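## Task

Take the yellow sponge from the low shelf and set it fully inside the middle tote. The front tote is the one closest to the bench's open edge. The totes and the cartons under the bench must not be shifted or rotated. The robot must not tip over or finish leaning. The sponge has to stay in the tote without the robot holding it there.

## Robot and tools

Robot: a TidyBot++ mobile base (0.54 m long, 0.50 m wide, 0.38 m tall) on four powered casters, carrying one seven-joint arm with a two-finger gripper. The shoulder sits 0.12 m ahead of the base centre and 0.68 m above the floor. Cameras: base_camera (pinhole, 644x364) on the chassis, and wrist_camera (fisheye, 644x476), which looks along the hand. The arm starts folded with the hand pointing down, and the hand sticks out up to 0.08 m past the base front. Loose objects may occasionally get a small push from outside.

Frames: the base frame has its origin on the floor under the base centre, with x forward, y left and z up. hand_pose is reported in this frame. It is the point between the finger pads; its z axis runs out along the fingers and its y axis is the closing direction. The odometry frame is the base frame where the scene began. base_odometry heading is positive to the left, from -3.142 to 3.142, and it drifts because wheel slip counts as travel. base_tilt is in degrees, positive when the robot leans forward or right, and it carries a fixed bias of about 1 degree.

execute_actions: "actions" is a list holding one action or none. An empty list just reports the state and images. An action can have "base", "joints" and optionally "speeds"; its motions start together.
- "base" holds exactly one relative move, counted from where the base last reported itself: translate_m (metres, forward positive, -2 to 2), strafe_m (metres, left positive, -2 to 2) or rotate_rad (radians, counter-clockwise from above positive, -6.3 to 6.3). These are offsets, not places.
- "joints" maps joint names to absolute targets in radians: joint_1_rad (any angle; positive is clockwise from above, opposite to rotate_rad), joint_2_rad (shoulder, -2.249 to 2.249), joint_3_rad (any angle), joint_4_rad (elbow, -2.579 to 2.579), joint_5_rad (any angle), joint_6_rad (wrist, -2.099 to 2.099) and joint_7_rad (any angle). gripper_pos is a scale from 0 (open, pad gap about 85 mm) to 1 (closed); the gap is roughly 85 x (1 - gripper_pos) mm. Joints given as any angle take the short way round, so turn in steps below half a revolution. Tolerances are ±0.039 for joints 1 to 4, ±0.056 for joints 5 to 7 and ±0.03 for the gripper.
- "speeds" caps top speed for that action only: translate_m and strafe_m 0.05 to 0.5 m/s, rotate_rad 0.1 to 1.57 rad/s. The defaults are the maximums. A base move that would need over 8.667 s is refused, and no action runs past 15 s.
- "cameras": a list drawn from base_camera, wrist_camera and all. Leaving it out, null or ["all"] gives both; [] gives none.
An unknown key or an out-of-range number makes the whole call refused, and nothing moves. A joint or base left out of an action may still be pushing toward its earlier target.

Arm geometry: the upper arm is 0.42 m, the forearm 0.31 m and the hand 0.31 m to the hand_pose point. With joint_1_rad 0, joint_3_rad 3.14 and joint_5_rad 0, the arm stays in the vertical x-z plane. The tilt of each segment from vertical, forward positive, is then: upper arm = j2, forearm = j2 - j4, hand = j2 - j4 - j6. The forward reach from the shoulder is the sum of length x sin(tilt), and the height above the shoulder is the sum of length x cos(tilt). At joint_7_rad 1.57, with the hand pointing down, the fingers open toward the robot's left and right. A downward-pointing hand reaches at most about 0.94 m high, and only close to the base. Closed fingertips reach about 20 mm beyond the hand point.

Other tools: wait(seconds, 0 to 10) lets the simulation run without new commands and returns the state and images. zoom_image(camera, region=[x0,y0,x1,y1] in pixels, top-left origin, at most 504x504) enlarges part of the latest full image. read_manual only returns licence texts. finished_scene(scene) ends the current scene, given by its number, and cannot be undone. The object must already rest in the tote by itself when you call it.

Result lines: the "pictures" line names the images in order. base_status and joint_status report "done", "off_target" (came to rest short and may still be pushing), "contact_stop" or "time_out" (the target is dropped and the part holds where it is), or "not_followed". "joint command not followed" with a "cause:" line means a self-collision check rejected the arm targets; the gripper target still runs. A blocked base can report "done" even though it stopped short. on_its_own describes motion you did not command. motor_effort gives percentages with the peak in brackets; these readings are noisy and biased. A gripper closed to 1 that reports "off_target" is holding something, while "done" means it is empty. "ARM HIT" means a hard hit against the base or the arm itself. If any stop occurs, later calls in the same reply are skipped. Motor temperatures are listed per joint; MOTOR HOT appears from 60 °C, and at 75 °C an OVER-TEMPERATURE FAULT lets the arm sag, with joints marked limit_stop_at_motor_heat (send the target again). A torque fault (joints 1 to 4 limit 104.5 N m, joints 5 to 7 limit 51.3 N m) freezes the arm and gripper for 10 s, but the base keeps moving.

Accuracy: friction and load sag leave the hand a centimetre or more from its target. To correct, send each joint its last command plus (wanted angle - read angle). Do not command a loaded joint to the angle it currently reads. Trust the images over hand_pose.

Avoid: driving while the arm is caught on something about 0.8 m or higher, which can tip the robot; pushing sideways on a raised hand; bumping or dragging the totes or cartons; dropping, slamming or hard-pushing objects; and holding loads for long, which heats the motors.

Each tool is called after "Emit:" by a JSON object that holds its "api" and its "payload", one argument or row to a line.

## Session

Emit:
{"api": "execute_actions", "payload": {
  "actions": []
}}

Scene clock: 0.00 s.
Motor temperatures (°C, as the motors report them): [30 30 30 35 32 35 37]
base_odometry: x=+0.000 y=+0.000 heading=+0.000 (m, m, rad; odometry frame)
base_tilt: forward=-0.1 right=-0.2 (deg)
base_status: not commanded
joint_positions: joint_1_rad=+0.004 joint_2_rad=-0.295 joint_3_rad=+3.149 joint_4_rad=-2.518 joint_5_rad=-0.042 joint_6_rad=-0.876 joint_7_rad=+1.544 gripper_pos=+0.000
joint_status: not commanded
motor_effort: joint_1_rad=-1 joint_2_rad=-2 joint_3_rad=+1 joint_4_rad=+8 joint_5_rad=+0 joint_6_rad=+0 joint_7_rad=-1 (%)
hand_pose: x=+0.2600 y=+0.0102 z=+0.5827 quat_wxyz=(-0.018, +0.999, -0.032, +0.021) (m; base frame)
pictures: base_camera, wrist_camera
Images, in order (width x height): base_camera 644x364, wrist_camera 644x476.

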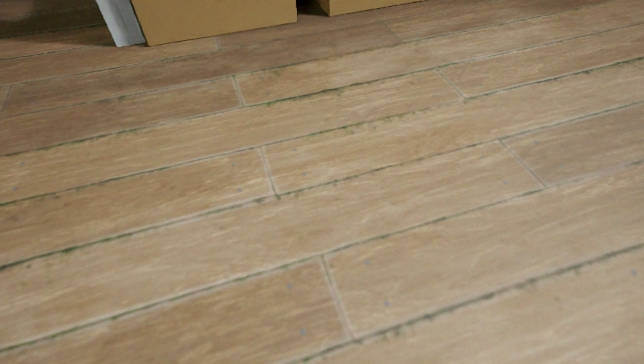

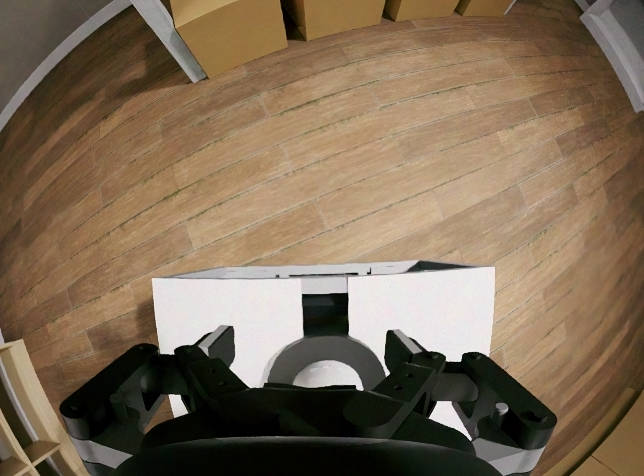

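Look ahead with the wrist camera.

Emit:
{"api": "execute_actions", "payload": {
  "actions": [
    {"joints":{"joint_2_rad":-0.3,"joint_4_rad":-1.5,"joint_6_rad":-0.9}}
  ],
  "cameras": ["wrist_camera"]
}}

Emit:
{"api": "execute_actions", "payload": {
  "actions": [
    {"joints":{"joint_1_rad":-1.8}}
  ],
  "cameras": ["wrist_camera"]
}}

Scene clock: 2.47 s.
Motor temperatures (°C, as the motors report them): [30 30 30 35 32 35 37]
base_odometry: x=+0.000 y=+0.000 heading=+0.000 (m, m, rad; odometry frame)
base_tilt: forward=+0.0 right=-0.2 (deg)
base_status: not commanded
joint_positions: joint_1_rad=+0.004 joint_2_rad=-0.295 joint_3_rad=+3.149 joint_4_rad=-1.513 joint_5_rad=-0.042 joint_6_rad=-0.877 joint_7_rad=+1.544 gripper_pos=+0.000
joint_status: all done
motor_effort: joint_1_rad=-1(1) joint_2_rad=-10(10) joint_3_rad=+1(1) joint_4_rad=+18(18) joint_5_rad=+1(0) joint_6_rad=+8(8) joint_7_rad=-1(1) (%)
hand_pose: x=+0.5612 y=+0.0059 z=+1.0374 quat_wxyz=(-0.026, +0.866, -0.020, +0.499) (m; base frame)
pictures: wrist_camera
Images, in order (width x height): wrist_camera 644x476.

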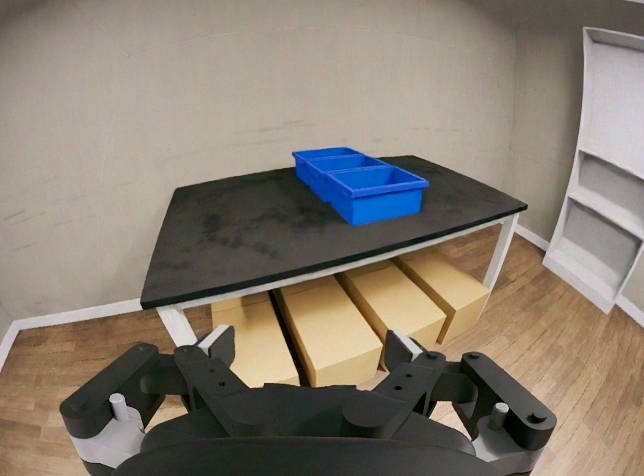

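Scene clock: 5.43 s.
Motor temperatures (°C, as the motors report them): [30 30 30 35 32 35 37]
base_odometry: x=+0.000 y=+0.000 heading=+0.000 (m, m, rad; odometry frame)
base_tilt: forward=+0.0 right=-0.2 (deg)
base_status: not commanded
joint_positions: joint_1_rad=-1.791 joint_2_rad=-0.295 joint_3_rad=+3.149 joint_4_rad=-1.513 joint_5_rad=-0.042 joint_6_rad=-0.877 joint_7_rad=+1.544 gripper_pos=+0.000
joint_status: all done
motor_effort: joint_1_rad=-1(0) joint_2_rad=-11(11) joint_3_rad=+1(2) joint_4_rad=+18(18) joint_5_rad=+0(1) joint_6_rad=+8(7) joint_7_rad=-1(1) (%)
hand_pose: x=+0.0148 y=+0.4298 z=+1.0374 quat_wxyz=(-0.407, +0.556, +0.664, +0.291) (m; base frame)
pictures: wrist_camera
Images, in order (width x height): wrist_camera 644x476.

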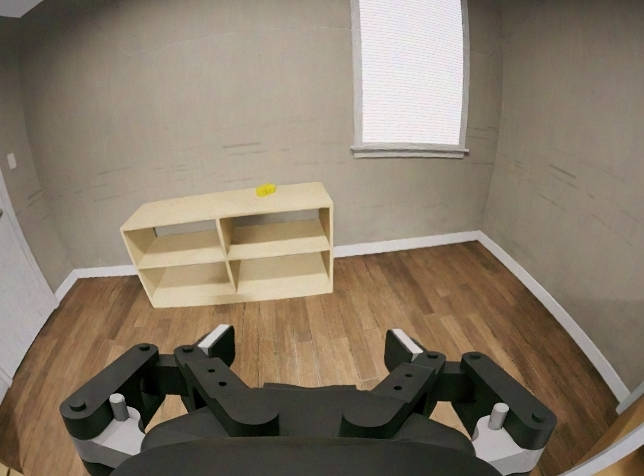

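Emit:
{"api": "execute_actions", "payload": {
  "actions": [
    {"base":{"rotate_rad":1.88},"joints":{"joint_1_rad":0}}
  ],
  "cameras": []
}}

Emit:
{"api": "execute_actions", "payload": {
  "actions": [
    {"base":{"translate_m":1.0},"joints":{"joint_2_rad":0.2,"joint_4_rad":-1.3,"joint_6_rad":-1.3,"joint_5_rad":0}}
  ]
}}

Scene clock: 8.80 s.
Motor temperatures (°C, as the motors report them): [30 30 30 35 32 35 37]
base_odometry: x=+0.000 y=+0.000 heading=+1.879 (m, m, rad; odometry frame)
base_tilt: forward=+0.0 right=-0.2 (deg)
base_status: done
joint_positions: joint_1_rad=-0.007 joint_2_rad=-0.296 joint_3_rad=+3.149 joint_4_rad=-1.513 joint_5_rad=-0.042 joint_6_rad=-0.878 joint_7_rad=+1.544 gripper_pos=+0.000
joint_status: all done
motor_effort: joint_1_rad=-1(1) joint_2_rad=-10(12) joint_3_rad=+1(3) joint_4_rad=+18(18) joint_5_rad=+0(0) joint_6_rad=+8(8) joint_7_rad=-1(1) (%)
hand_pose: x=+0.5605 y=+0.0108 z=+1.0377 quat_wxyz=(-0.029, +0.866, -0.016, +0.499) (m; base frame)
pictures: none
No camera images: the call's "cameras" was empty. Leave "cameras" out to get every camera's image.

Scene clock: 12.17 s.
Motor temperatures (°C, as the motors report them): [30 30 30 35 32 35 37]
base_odometry: x=-0.305 y=+0.952 heading=+1.880 (m, m, rad; odometry frame)
base_tilt: forward=+0.0 right=-0.2 (deg)
base_status: done
joint_positions: joint_1_rad=-0.007 joint_2_rad=+0.204 joint_3_rad=+3.149 joint_4_rad=-1.315 joint_5_rad=-0.042 joint_6_rad=-1.279 joint_7_rad=+1.544 gripper_pos=+0.000
joint_status: all done
motor_effort: joint_1_rad=-1(1) joint_2_rad=-25(29) joint_3_rad=+1(2) joint_4_rad=+16(18) joint_5_rad=+0(0) joint_6_rad=+3(8) joint_7_rad=-1(1) (%)
hand_pose: x=+0.6234 y=+0.0140 z=+0.8173 quat_wxyz=(-0.022, +0.985, -0.016, +0.171) (m; base frame)
pictures: base_camera, wrist_camera
Images, in order (width x height): base_camera 644x364, wrist_camera 644x476.

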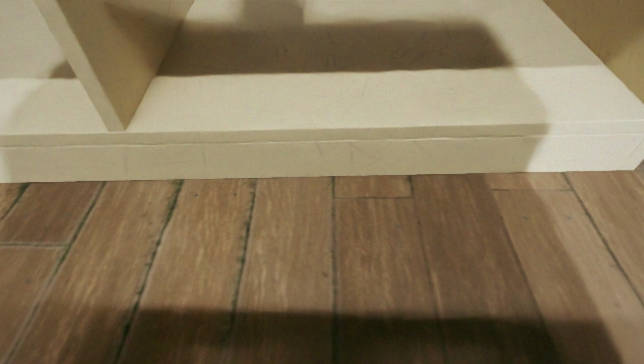

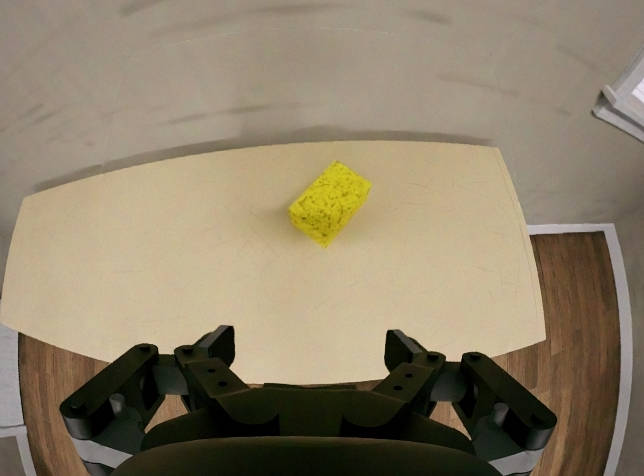

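Emit:
{"api": "execute_actions", "payload": {
  "actions": [
    {"base":{"translate_m":0.2},"joints":{"joint_1_rad":0.06,"joint_2_rad":0.42,"joint_4_rad":-1.15,"joint_6_rad":-1.58,"joint_7_rad":0.8}}
  ],
  "cameras": ["wrist_camera"]
}}

Scene clock: 14.17 s.
Motor temperatures (°C, as the motors report them): [30 30 30 35 32 35 37]
base_odometry: x=-0.367 y=+1.143 heading=+1.881 (m, m, rad; odometry frame)
base_tilt: forward=+0.0 right=-0.2 (deg)
base_status: done
joint_positions: joint_1_rad=+0.050 joint_2_rad=+0.428 joint_3_rad=+3.149 joint_4_rad=-1.164 joint_5_rad=-0.041 joint_6_rad=-1.557 joint_7_rad=+0.818 gripper_pos=+0.000
joint_status: all done
motor_effort: joint_1_rad=-1(1) joint_2_rad=-31(36) joint_3_rad=+0(0) joint_4_rad=+15(17) joint_5_rad=+0(0) joint_6_rad=+0(3) joint_7_rad=-1(1) (%)
hand_pose: x=+0.6056 y=-0.0133 z=+0.7466 quat_wxyz=(-0.016, +0.919, -0.394, -0.010) (m; base frame)
pictures: wrist_camera
Images, in order (width x height): wrist_camera 644x476.

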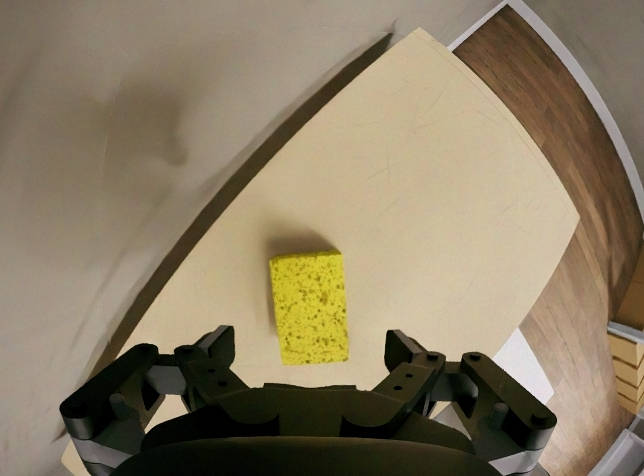

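Emit:
{"api": "execute_actions", "payload": {
  "actions": [
    {"joints":{"joint_2_rad":0.46,"joint_4_rad":-1.43,"joint_6_rad":-1.23,"joint_7_rad":0.9}}
  ],
  "cameras": ["wrist_camera"]
}}

Scene clock: 15.67 s.
Motor temperatures (°C, as the motors report them): [30 30 30 35 32 35 37]
base_odometry: x=-0.367 y=+1.143 heading=+1.881 (m, m, rad; odometry frame)
base_tilt: forward=+0.0 right=-0.2 (deg)
base_status: not commanded
joint_positions: joint_1_rad=+0.050 joint_2_rad=+0.457 joint_3_rad=+3.149 joint_4_rad=-1.417 joint_5_rad=-0.041 joint_6_rad=-1.250 joint_7_rad=+0.874 gripper_pos=+0.000
joint_status: all done
motor_effort: joint_1_rad=-1(1) joint_2_rad=-32(32) joint_3_rad=+0(0) joint_4_rad=+14(15) joint_5_rad=+0(0) joint_6_rad=+0(0) joint_7_rad=-1(1) (%)
hand_pose: x=+0.6100 y=-0.0144 z=+0.6545 quat_wxyz=(-0.020, +0.927, -0.374, +0.003) (m; base frame)
pictures: wrist_camera
Images, in order (width x height): wrist_camera 644x476.

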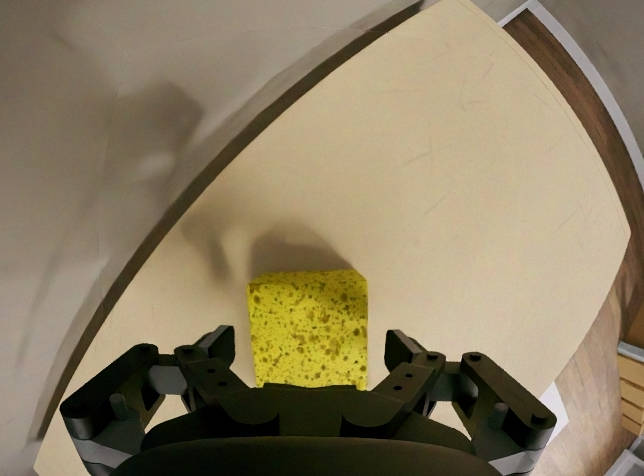

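Emit:
{"api": "execute_actions", "payload": {
  "actions": [
    {"joints":{"joint_2_rad":0.48,"joint_4_rad":-1.465,"joint_6_rad":-1.19}}
  ],
  "cameras": []
}}

Emit:
{"api": "execute_actions", "payload": {
  "actions": [
    {"joints":{"gripper_pos":1}}
  ],
  "cameras": []
}}

Emit:
{"api": "execute_actions", "payload": {
  "actions": [
    {"joints":{"joint_1_rad":0,"joint_2_rad":-0.3,"joint_4_rad":-1.5,"joint_6_rad":-0.9,"joint_7_rad":1.57},"base":{"translate_m":-1.1}}
  ],
  "cameras": []
}}

Emit:
{"api": "execute_actions", "payload": {
  "actions": [
    {"base":{"rotate_rad":-1.55}}
  ]
}}

Scene clock: 16.80 s.
Motor temperatures (°C, as the motors report them): [30 30 30 35 32 35 37]
base_odometry: x=-0.367 y=+1.143 heading=+1.881 (m, m, rad; odometry frame)
base_tilt: forward=+0.0 right=-0.2 (deg)
base_status: not commanded
joint_positions: joint_1_rad=+0.050 joint_2_rad=+0.473 joint_3_rad=+3.149 joint_4_rad=-1.452 joint_5_rad=-0.041 joint_6_rad=-1.211 joint_7_rad=+0.874 gripper_pos=+0.000
joint_status: all done
motor_effort: joint_1_rad=-1(1) joint_2_rad=-32(31) joint_3_rad=+0(0) joint_4_rad=+13(15) joint_5_rad=+0(0) joint_6_rad=+0(1) joint_7_rad=-1(1) (%)
hand_pose: x=+0.6074 y=-0.0145 z=+0.6360 quat_wxyz=(-0.017, +0.927, -0.375, -0.003) (m; base frame)
pictures: none
No camera images: the call's "cameras" was empty. Leave "cameras" out to get every camera's image.

Scene clock: 17.90 s.
Motor temperatures (°C, as the motors report them): [30 30 30 35 32 35 37]
base_odometry: x=-0.366 y=+1.143 heading=+1.881 (m, m, rad; odometry frame)
base_tilt: forward=+0.0 right=-0.3 (deg)
base_status: not commanded
joint_positions: joint_1_rad=+0.050 joint_2_rad=+0.470 joint_3_rad=+3.149 joint_4_rad=-1.453 joint_5_rad=-0.040 joint_6_rad=-1.210 joint_7_rad=+0.874 gripper_pos=+0.379
joint_status: gripper_pos off_target (ended at +0.379, target +1.000)
motor_effort: joint_1_rad=-1(0) joint_2_rad=-27(31) joint_3_rad=+0(0) joint_4_rad=+11(14) joint_5_rad=+0(0) joint_6_rad=+1(2) joint_7_rad=-1(1) (%)
hand_pose: x=+0.6073 y=-0.0147 z=+0.6376 quat_wxyz=(-0.018, +0.927, -0.374, -0.001) (m; base frame)
pictures: none
No camera images: the call's "cameras" was empty. Leave "cameras" out to get every camera's image.

Scene clock: 21.57 s.
Motor temperatures (°C, as the motors report them): [30 30 30 35 32 35 37]
base_odometry: x=-0.029 y=+0.096 heading=+1.882 (m, m, rad; odometry frame)
base_tilt: forward=+0.0 right=-0.2 (deg)
base_status: done
joint_positions: joint_1_rad=+0.012 joint_2_rad=-0.303 joint_3_rad=+3.149 joint_4_rad=-1.485 joint_5_rad=-0.037 joint_6_rad=-0.921 joint_7_rad=+1.545 gripper_pos=+0.379
joint_status: all done
motor_effort: joint_1_rad=+0(3) joint_2_rad=-10(36) joint_3_rad=+1(2) joint_4_rad=+18(18) joint_5_rad=+0(1) joint_6_rad=+8(7) joint_7_rad=+0(1) (%)
hand_pose: x=+0.5525 y=+0.0014 z=+1.0449 quat_wxyz=(-0.021, +0.868, -0.023, +0.496) (m; base frame)
pictures: none
No camera images: the call's "cameras" was empty. Leave "cameras" out to get every camera's image.

Scene clock: 23.87 s.
Motor temperatures (°C, as the motors report them): [30 30 30 35 32 35 37]
base_odometry: x=-0.029 y=+0.096 heading=+0.333 (m, m, rad; odometry frame)
base_tilt: forward=-0.1 right=-0.2 (deg)
base_status: done
joint_positions: joint_1_rad=+0.007 joint_2_rad=-0.300 joint_3_rad=+3.151 joint_4_rad=-1.485 joint_5_rad=-0.037 joint_6_rad=-0.921 joint_7_rad=+1.545 gripper_pos=+0.379
joint_status: not commanded
motor_effort: joint_1_rad=+0(1) joint_2_rad=-10(12) joint_3_rad=+1(4) joint_4_rad=+18(18) joint_5_rad=+0(1) joint_6_rad=+7(7) joint_7_rad=-1(1) (%)
hand_pose: x=+0.5537 y=+0.0025 z=+1.0437 quat_wxyz=(-0.022, +0.868, -0.021, +0.495) (m; base frame)
pictures: base_camera, wrist_camera
Images, in order (width x height): base_camera 644x364, wrist_camera 644x476.

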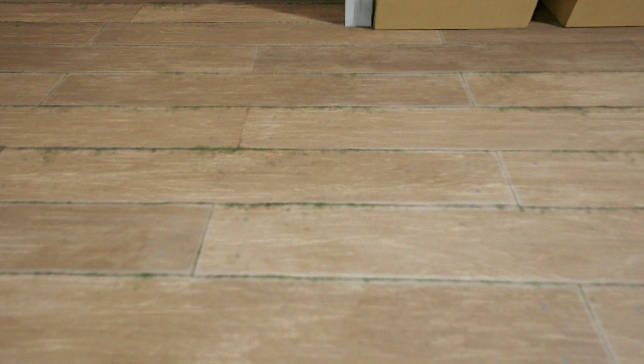

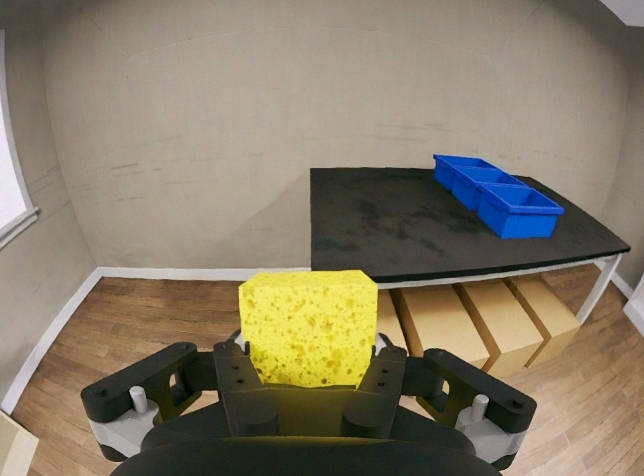

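Emit:
{"api": "execute_actions", "payload": {
  "actions": [
    {"base":{"strafe_m":-0.9}}
  ],
  "cameras": []
}}

Emit:
{"api": "execute_actions", "payload": {
  "actions": [
    {"base":{"translate_m":0.6},"joints":{"joint_2_rad":0.2,"joint_4_rad":-0.8,"joint_6_rad":-1.4}}
  ]
}}

Scene clock: 27.23 s.
Motor temperatures (°C, as the motors report them): [30 30 30 35 32 35 37]
base_odometry: x=+0.264 y=-0.755 heading=+0.332 (m, m, rad; odometry frame)
base_tilt: forward=+0.0 right=-0.2 (deg)
base_status: done
joint_positions: joint_1_rad=+0.006 joint_2_rad=-0.300 joint_3_rad=+3.151 joint_4_rad=-1.485 joint_5_rad=-0.036 joint_6_rad=-0.921 joint_7_rad=+1.545 gripper_pos=+0.379
joint_status: not commanded
motor_effort: joint_1_rad=-1(0) joint_2_rad=-10(11) joint_3_rad=+1(4) joint_4_rad=+18(18) joint_5_rad=+1(0) joint_6_rad=+7(8) joint_7_rad=-1(1) (%)
hand_pose: x=+0.5537 y=+0.0028 z=+1.0436 quat_wxyz=(-0.022, +0.868, -0.021, +0.495) (m; base frame)
pictures: none
No camera images: the call's "cameras" was empty. Leave "cameras" out to get every camera's image.

Scene clock: 29.97 s.
Motor temperatures (°C, as the motors report them): [30 30 30 35 32 35 37]
base_odometry: x=+0.831 y=-0.560 heading=+0.331 (m, m, rad; odometry frame)
base_tilt: forward=+0.0 right=-0.2 (deg)
base_status: done
joint_positions: joint_1_rad=+0.006 joint_2_rad=+0.209 joint_3_rad=+3.151 joint_4_rad=-0.818 joint_5_rad=-0.036 joint_6_rad=-1.378 joint_7_rad=+1.545 gripper_pos=+0.379
joint_status: all done
motor_effort: joint_1_rad=-1(1) joint_2_rad=-26(29) joint_3_rad=+1(1) joint_4_rad=+16(18) joint_5_rad=+0(0) joint_6_rad=+6(8) joint_7_rad=-1(1) (%)
hand_pose: x=+0.6845 y=+0.0044 z=+1.0258 quat_wxyz=(-0.019, +0.933, -0.016, +0.360) (m; base frame)
pictures: base_camera, wrist_camera
Images, in order (width x height): base_camera 644x364, wrist_camera 644x476.

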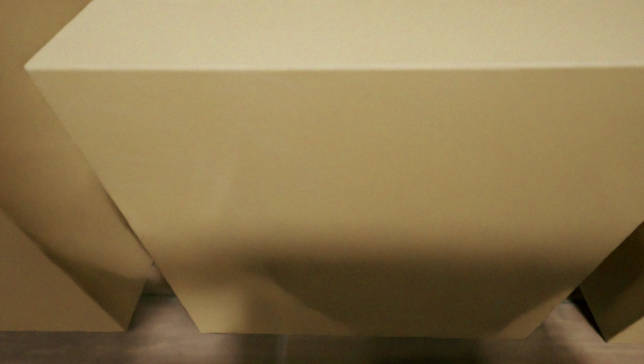

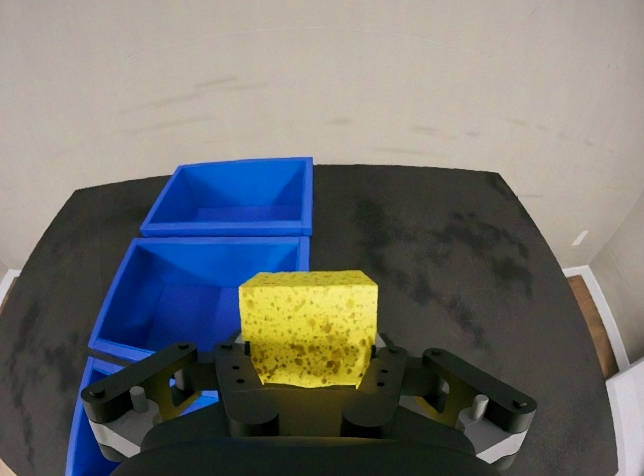

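Emit:
{"api": "execute_actions", "payload": {
  "actions": [
    {"base":{"strafe_m":0.15}}
  ],
  "cameras": ["wrist_camera"]
}}

Emit:
{"api": "execute_actions", "payload": {
  "actions": [
    {"base":{"translate_m":0.06},"joints":{"joint_2_rad":0.5,"joint_4_rad":-0.4,"joint_6_rad":-1.72,"joint_7_rad":0.0}}
  ]
}}

Scene clock: 31.80 s.
Motor temperatures (°C, as the motors report them): [30 30 30 35 32 35 37]
base_odometry: x=+0.783 y=-0.418 heading=+0.331 (m, m, rad; odometry frame)
base_tilt: forward=+0.0 right=-0.2 (deg)
base_status: done
joint_positions: joint_1_rad=-0.003 joint_2_rad=+0.208 joint_3_rad=+3.151 joint_4_rad=-0.818 joint_5_rad=-0.035 joint_6_rad=-1.379 joint_7_rad=+1.545 gripper_pos=+0.379
joint_status: not commanded
motor_effort: joint_1_rad=-1(4) joint_2_rad=-25(26) joint_3_rad=+1(2) joint_4_rad=+16(16) joint_5_rad=+1(1) joint_6_rad=+6(5) joint_7_rad=-1(1) (%)
hand_pose: x=+0.6842 y=+0.0093 z=+1.0260 quat_wxyz=(-0.020, +0.933, -0.011, +0.360) (m; base frame)
pictures: wrist_camera
Images, in order (width x height): wrist_camera 644x476.

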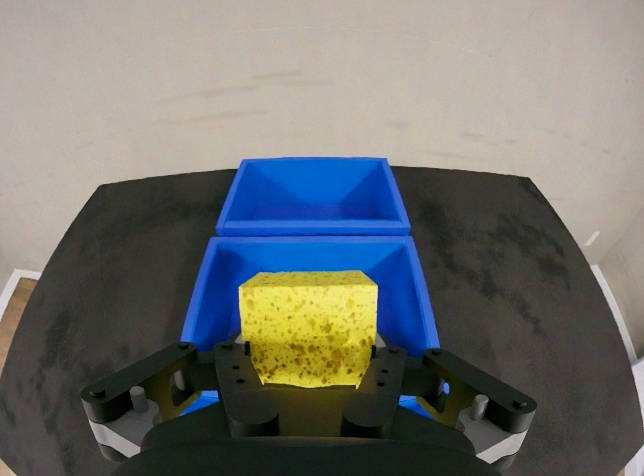

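Scene clock: 33.77 s.
Motor temperatures (°C, as the motors report them): [30 30 30 35 32 35 37]
base_odometry: x=+0.840 y=-0.398 heading=+0.331 (m, m, rad; odometry frame)
base_tilt: forward=+0.0 right=-0.2 (deg)
base_status: done
joint_positions: joint_1_rad=-0.003 joint_2_rad=+0.496 joint_3_rad=+3.151 joint_4_rad=-0.417 joint_5_rad=-0.035 joint_6_rad=-1.699 joint_7_rad=+0.015 gripper_pos=+0.379
joint_status: all done
motor_effort: joint_1_rad=-1(2) joint_2_rad=-33(34) joint_3_rad=+1(1) joint_4_rad=+14(17) joint_5_rad=+0(0) joint_6_rad=+5(7) joint_7_rad=-1(1) (%)
hand_pose: x=+0.7253 y=+0.0104 z=+0.9756 quat_wxyz=(-0.193, +0.691, -0.674, +0.177) (m; base frame)
pictures: base_camera, wrist_camera
Images, in order (width x height): base_camera 644x364, wrist_camera 644x476.

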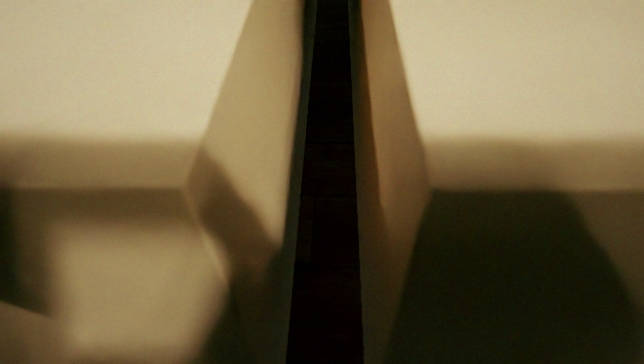

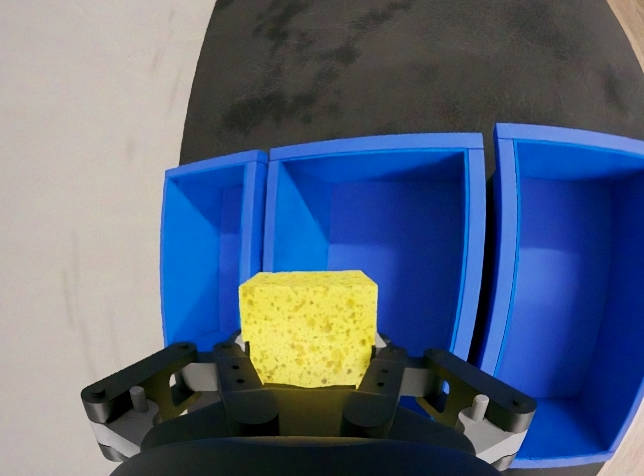

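Emit:
{"api": "execute_actions", "payload": {
  "actions": [
    {"joints":{"joint_2_rad":0.68,"joint_4_rad":-0.44,"joint_6_rad":-1.855}}
  ],
  "cameras": ["wrist_camera"]
}}

Scene clock: 35.67 s.
Motor temperatures (°C, as the motors report them): [30 30 30 35 32 35 37]
base_odometry: x=+0.840 y=-0.399 heading=+0.331 (m, m, rad; odometry frame)
base_tilt: forward=+0.0 right=-0.1 (deg)
base_status: not commanded
joint_positions: joint_1_rad=-0.003 joint_2_rad=+0.684 joint_3_rad=+3.151 joint_4_rad=-0.435 joint_5_rad=-0.035 joint_6_rad=-1.833 joint_7_rad=+0.015 gripper_pos=+0.379
joint_status: all done
motor_effort: joint_1_rad=-1(1) joint_2_rad=-38(44) joint_3_rad=+0(0) joint_4_rad=+14(16) joint_5_rad=+0(0) joint_6_rad=+2(4) joint_7_rad=-1(0) (%)
hand_pose: x=+0.7264 y=+0.0103 z=+0.8394 quat_wxyz=(-0.076, +0.712, -0.695, +0.058) (m; base frame)
pictures: wrist_camera
Images, in order (width x height): wrist_camera 644x476.

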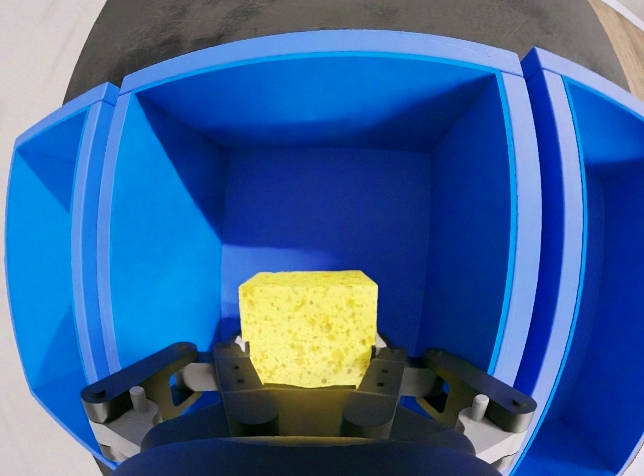

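Emit:
{"api": "execute_actions", "payload": {
  "actions": [
    {"joints":{"joint_2_rad":0.73}}
  ],
  "cameras": []
}}

Emit:
{"api": "execute_actions", "payload": {
  "actions": [
    {"joints":{"gripper_pos":0.13}}
  ],
  "cameras": ["wrist_camera"]
}}

Emit:
{"api": "execute_actions", "payload": {
  "actions": [
    {"joints":{"joint_2_rad":0.5,"joint_4_rad":-0.4,"joint_6_rad":-1.72}}
  ],
  "cameras": ["wrist_camera"]
}}

Scene clock: 36.90 s.
Motor temperatures (°C, as the motors report them): [30 30 30 35 32 35 37]
base_odometry: x=+0.840 y=-0.399 heading=+0.331 (m, m, rad; odometry frame)
base_tilt: forward=+0.0 right=-0.2 (deg)
base_status: not commanded
joint_positions: joint_1_rad=-0.003 joint_2_rad=+0.730 joint_3_rad=+3.151 joint_4_rad=-0.435 joint_5_rad=-0.035 joint_6_rad=-1.833 joint_7_rad=+0.015 gripper_pos=+0.379
joint_status: all done
motor_effort: joint_1_rad=-1(1) joint_2_rad=-40(41) joint_3_rad=+0(0) joint_4_rad=+14(15) joint_5_rad=+0(0) joint_6_rad=+2(2) joint_7_rad=-1(1) (%)
hand_pose: x=+0.7329 y=+0.0103 z=+0.8115 quat_wxyz=(-0.060, +0.713, -0.697, +0.042) (m; base frame)
pictures: none
No camera images: the call's "cameras" was empty. Leave "cameras" out to get every camera's image.

Scene clock: 37.93 s.
Motor temperatures (°C, as the motors report them): [30 30 30 35 32 35 37]
base_odometry: x=+0.840 y=-0.399 heading=+0.331 (m, m, rad; odometry frame)
base_tilt: forward=-0.1 right=-0.2 (deg)
base_status: not commanded
joint_positions: joint_1_rad=-0.003 joint_2_rad=+0.730 joint_3_rad=+3.151 joint_4_rad=-0.435 joint_5_rad=-0.035 joint_6_rad=-1.833 joint_7_rad=+0.015 gripper_pos=+0.130
joint_status: all done
motor_effort: joint_1_rad=-1(1) joint_2_rad=-39(40) joint_3_rad=+0(1) joint_4_rad=+14(14) joint_5_rad=+0(0) joint_6_rad=+2(2) joint_7_rad=+0(1) (%)
hand_pose: x=+0.7329 y=+0.0103 z=+0.8115 quat_wxyz=(-0.060, +0.713, -0.697, +0.042) (m; base frame)
pictures: wrist_camera
Images, in order (width x height): wrist_camera 644x476.

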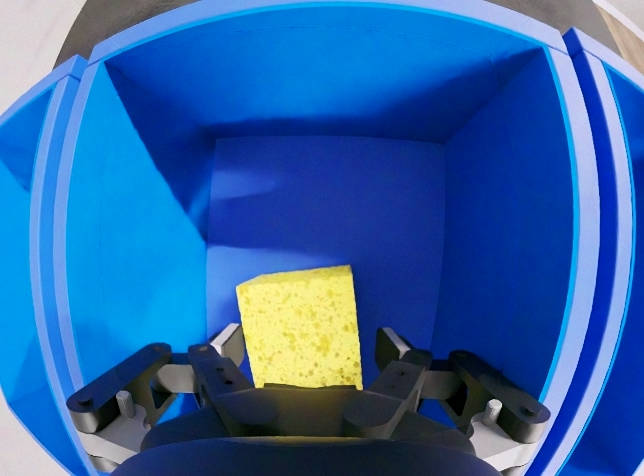

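Scene clock: 39.60 s.
Motor temperatures (°C, as the motors report them): [30 30 30 35 32 35 37]
base_odometry: x=+0.840 y=-0.399 heading=+0.331 (m, m, rad; odometry frame)
base_tilt: forward=+0.0 right=-0.2 (deg)
base_status: not commanded
joint_positions: joint_1_rad=-0.003 joint_2_rad=+0.497 joint_3_rad=+3.151 joint_4_rad=-0.406 joint_5_rad=-0.035 joint_6_rad=-1.742 joint_7_rad=+0.015 gripper_pos=+0.130
joint_status: all done
motor_effort: joint_1_rad=+0(0) joint_2_rad=-33(43) joint_3_rad=+0(0) joint_4_rad=+14(16) joint_5_rad=+0(1) joint_6_rad=+4(6) joint_7_rad=-1(1) (%)
hand_pose: x=+0.7151 y=+0.0104 z=+0.9727 quat_wxyz=(-0.182, +0.694, -0.676, +0.166) (m; base frame)
pictures: wrist_camera
Images, in order (width x height): wrist_camera 644x476.

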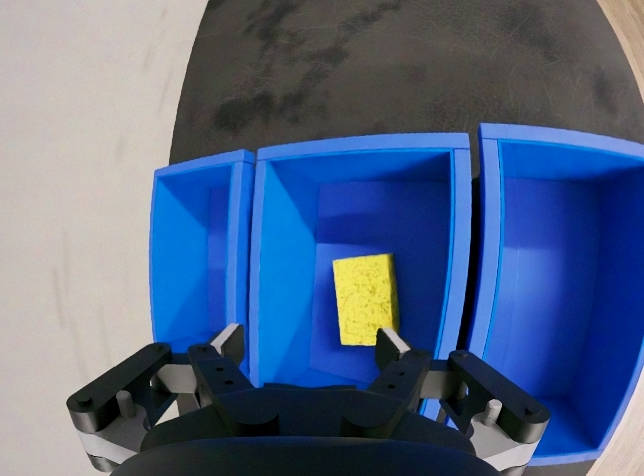

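Emit:
{"api": "finished_scene", "payload": {
  "scene": 1
}}

The scene is finished: the task was done.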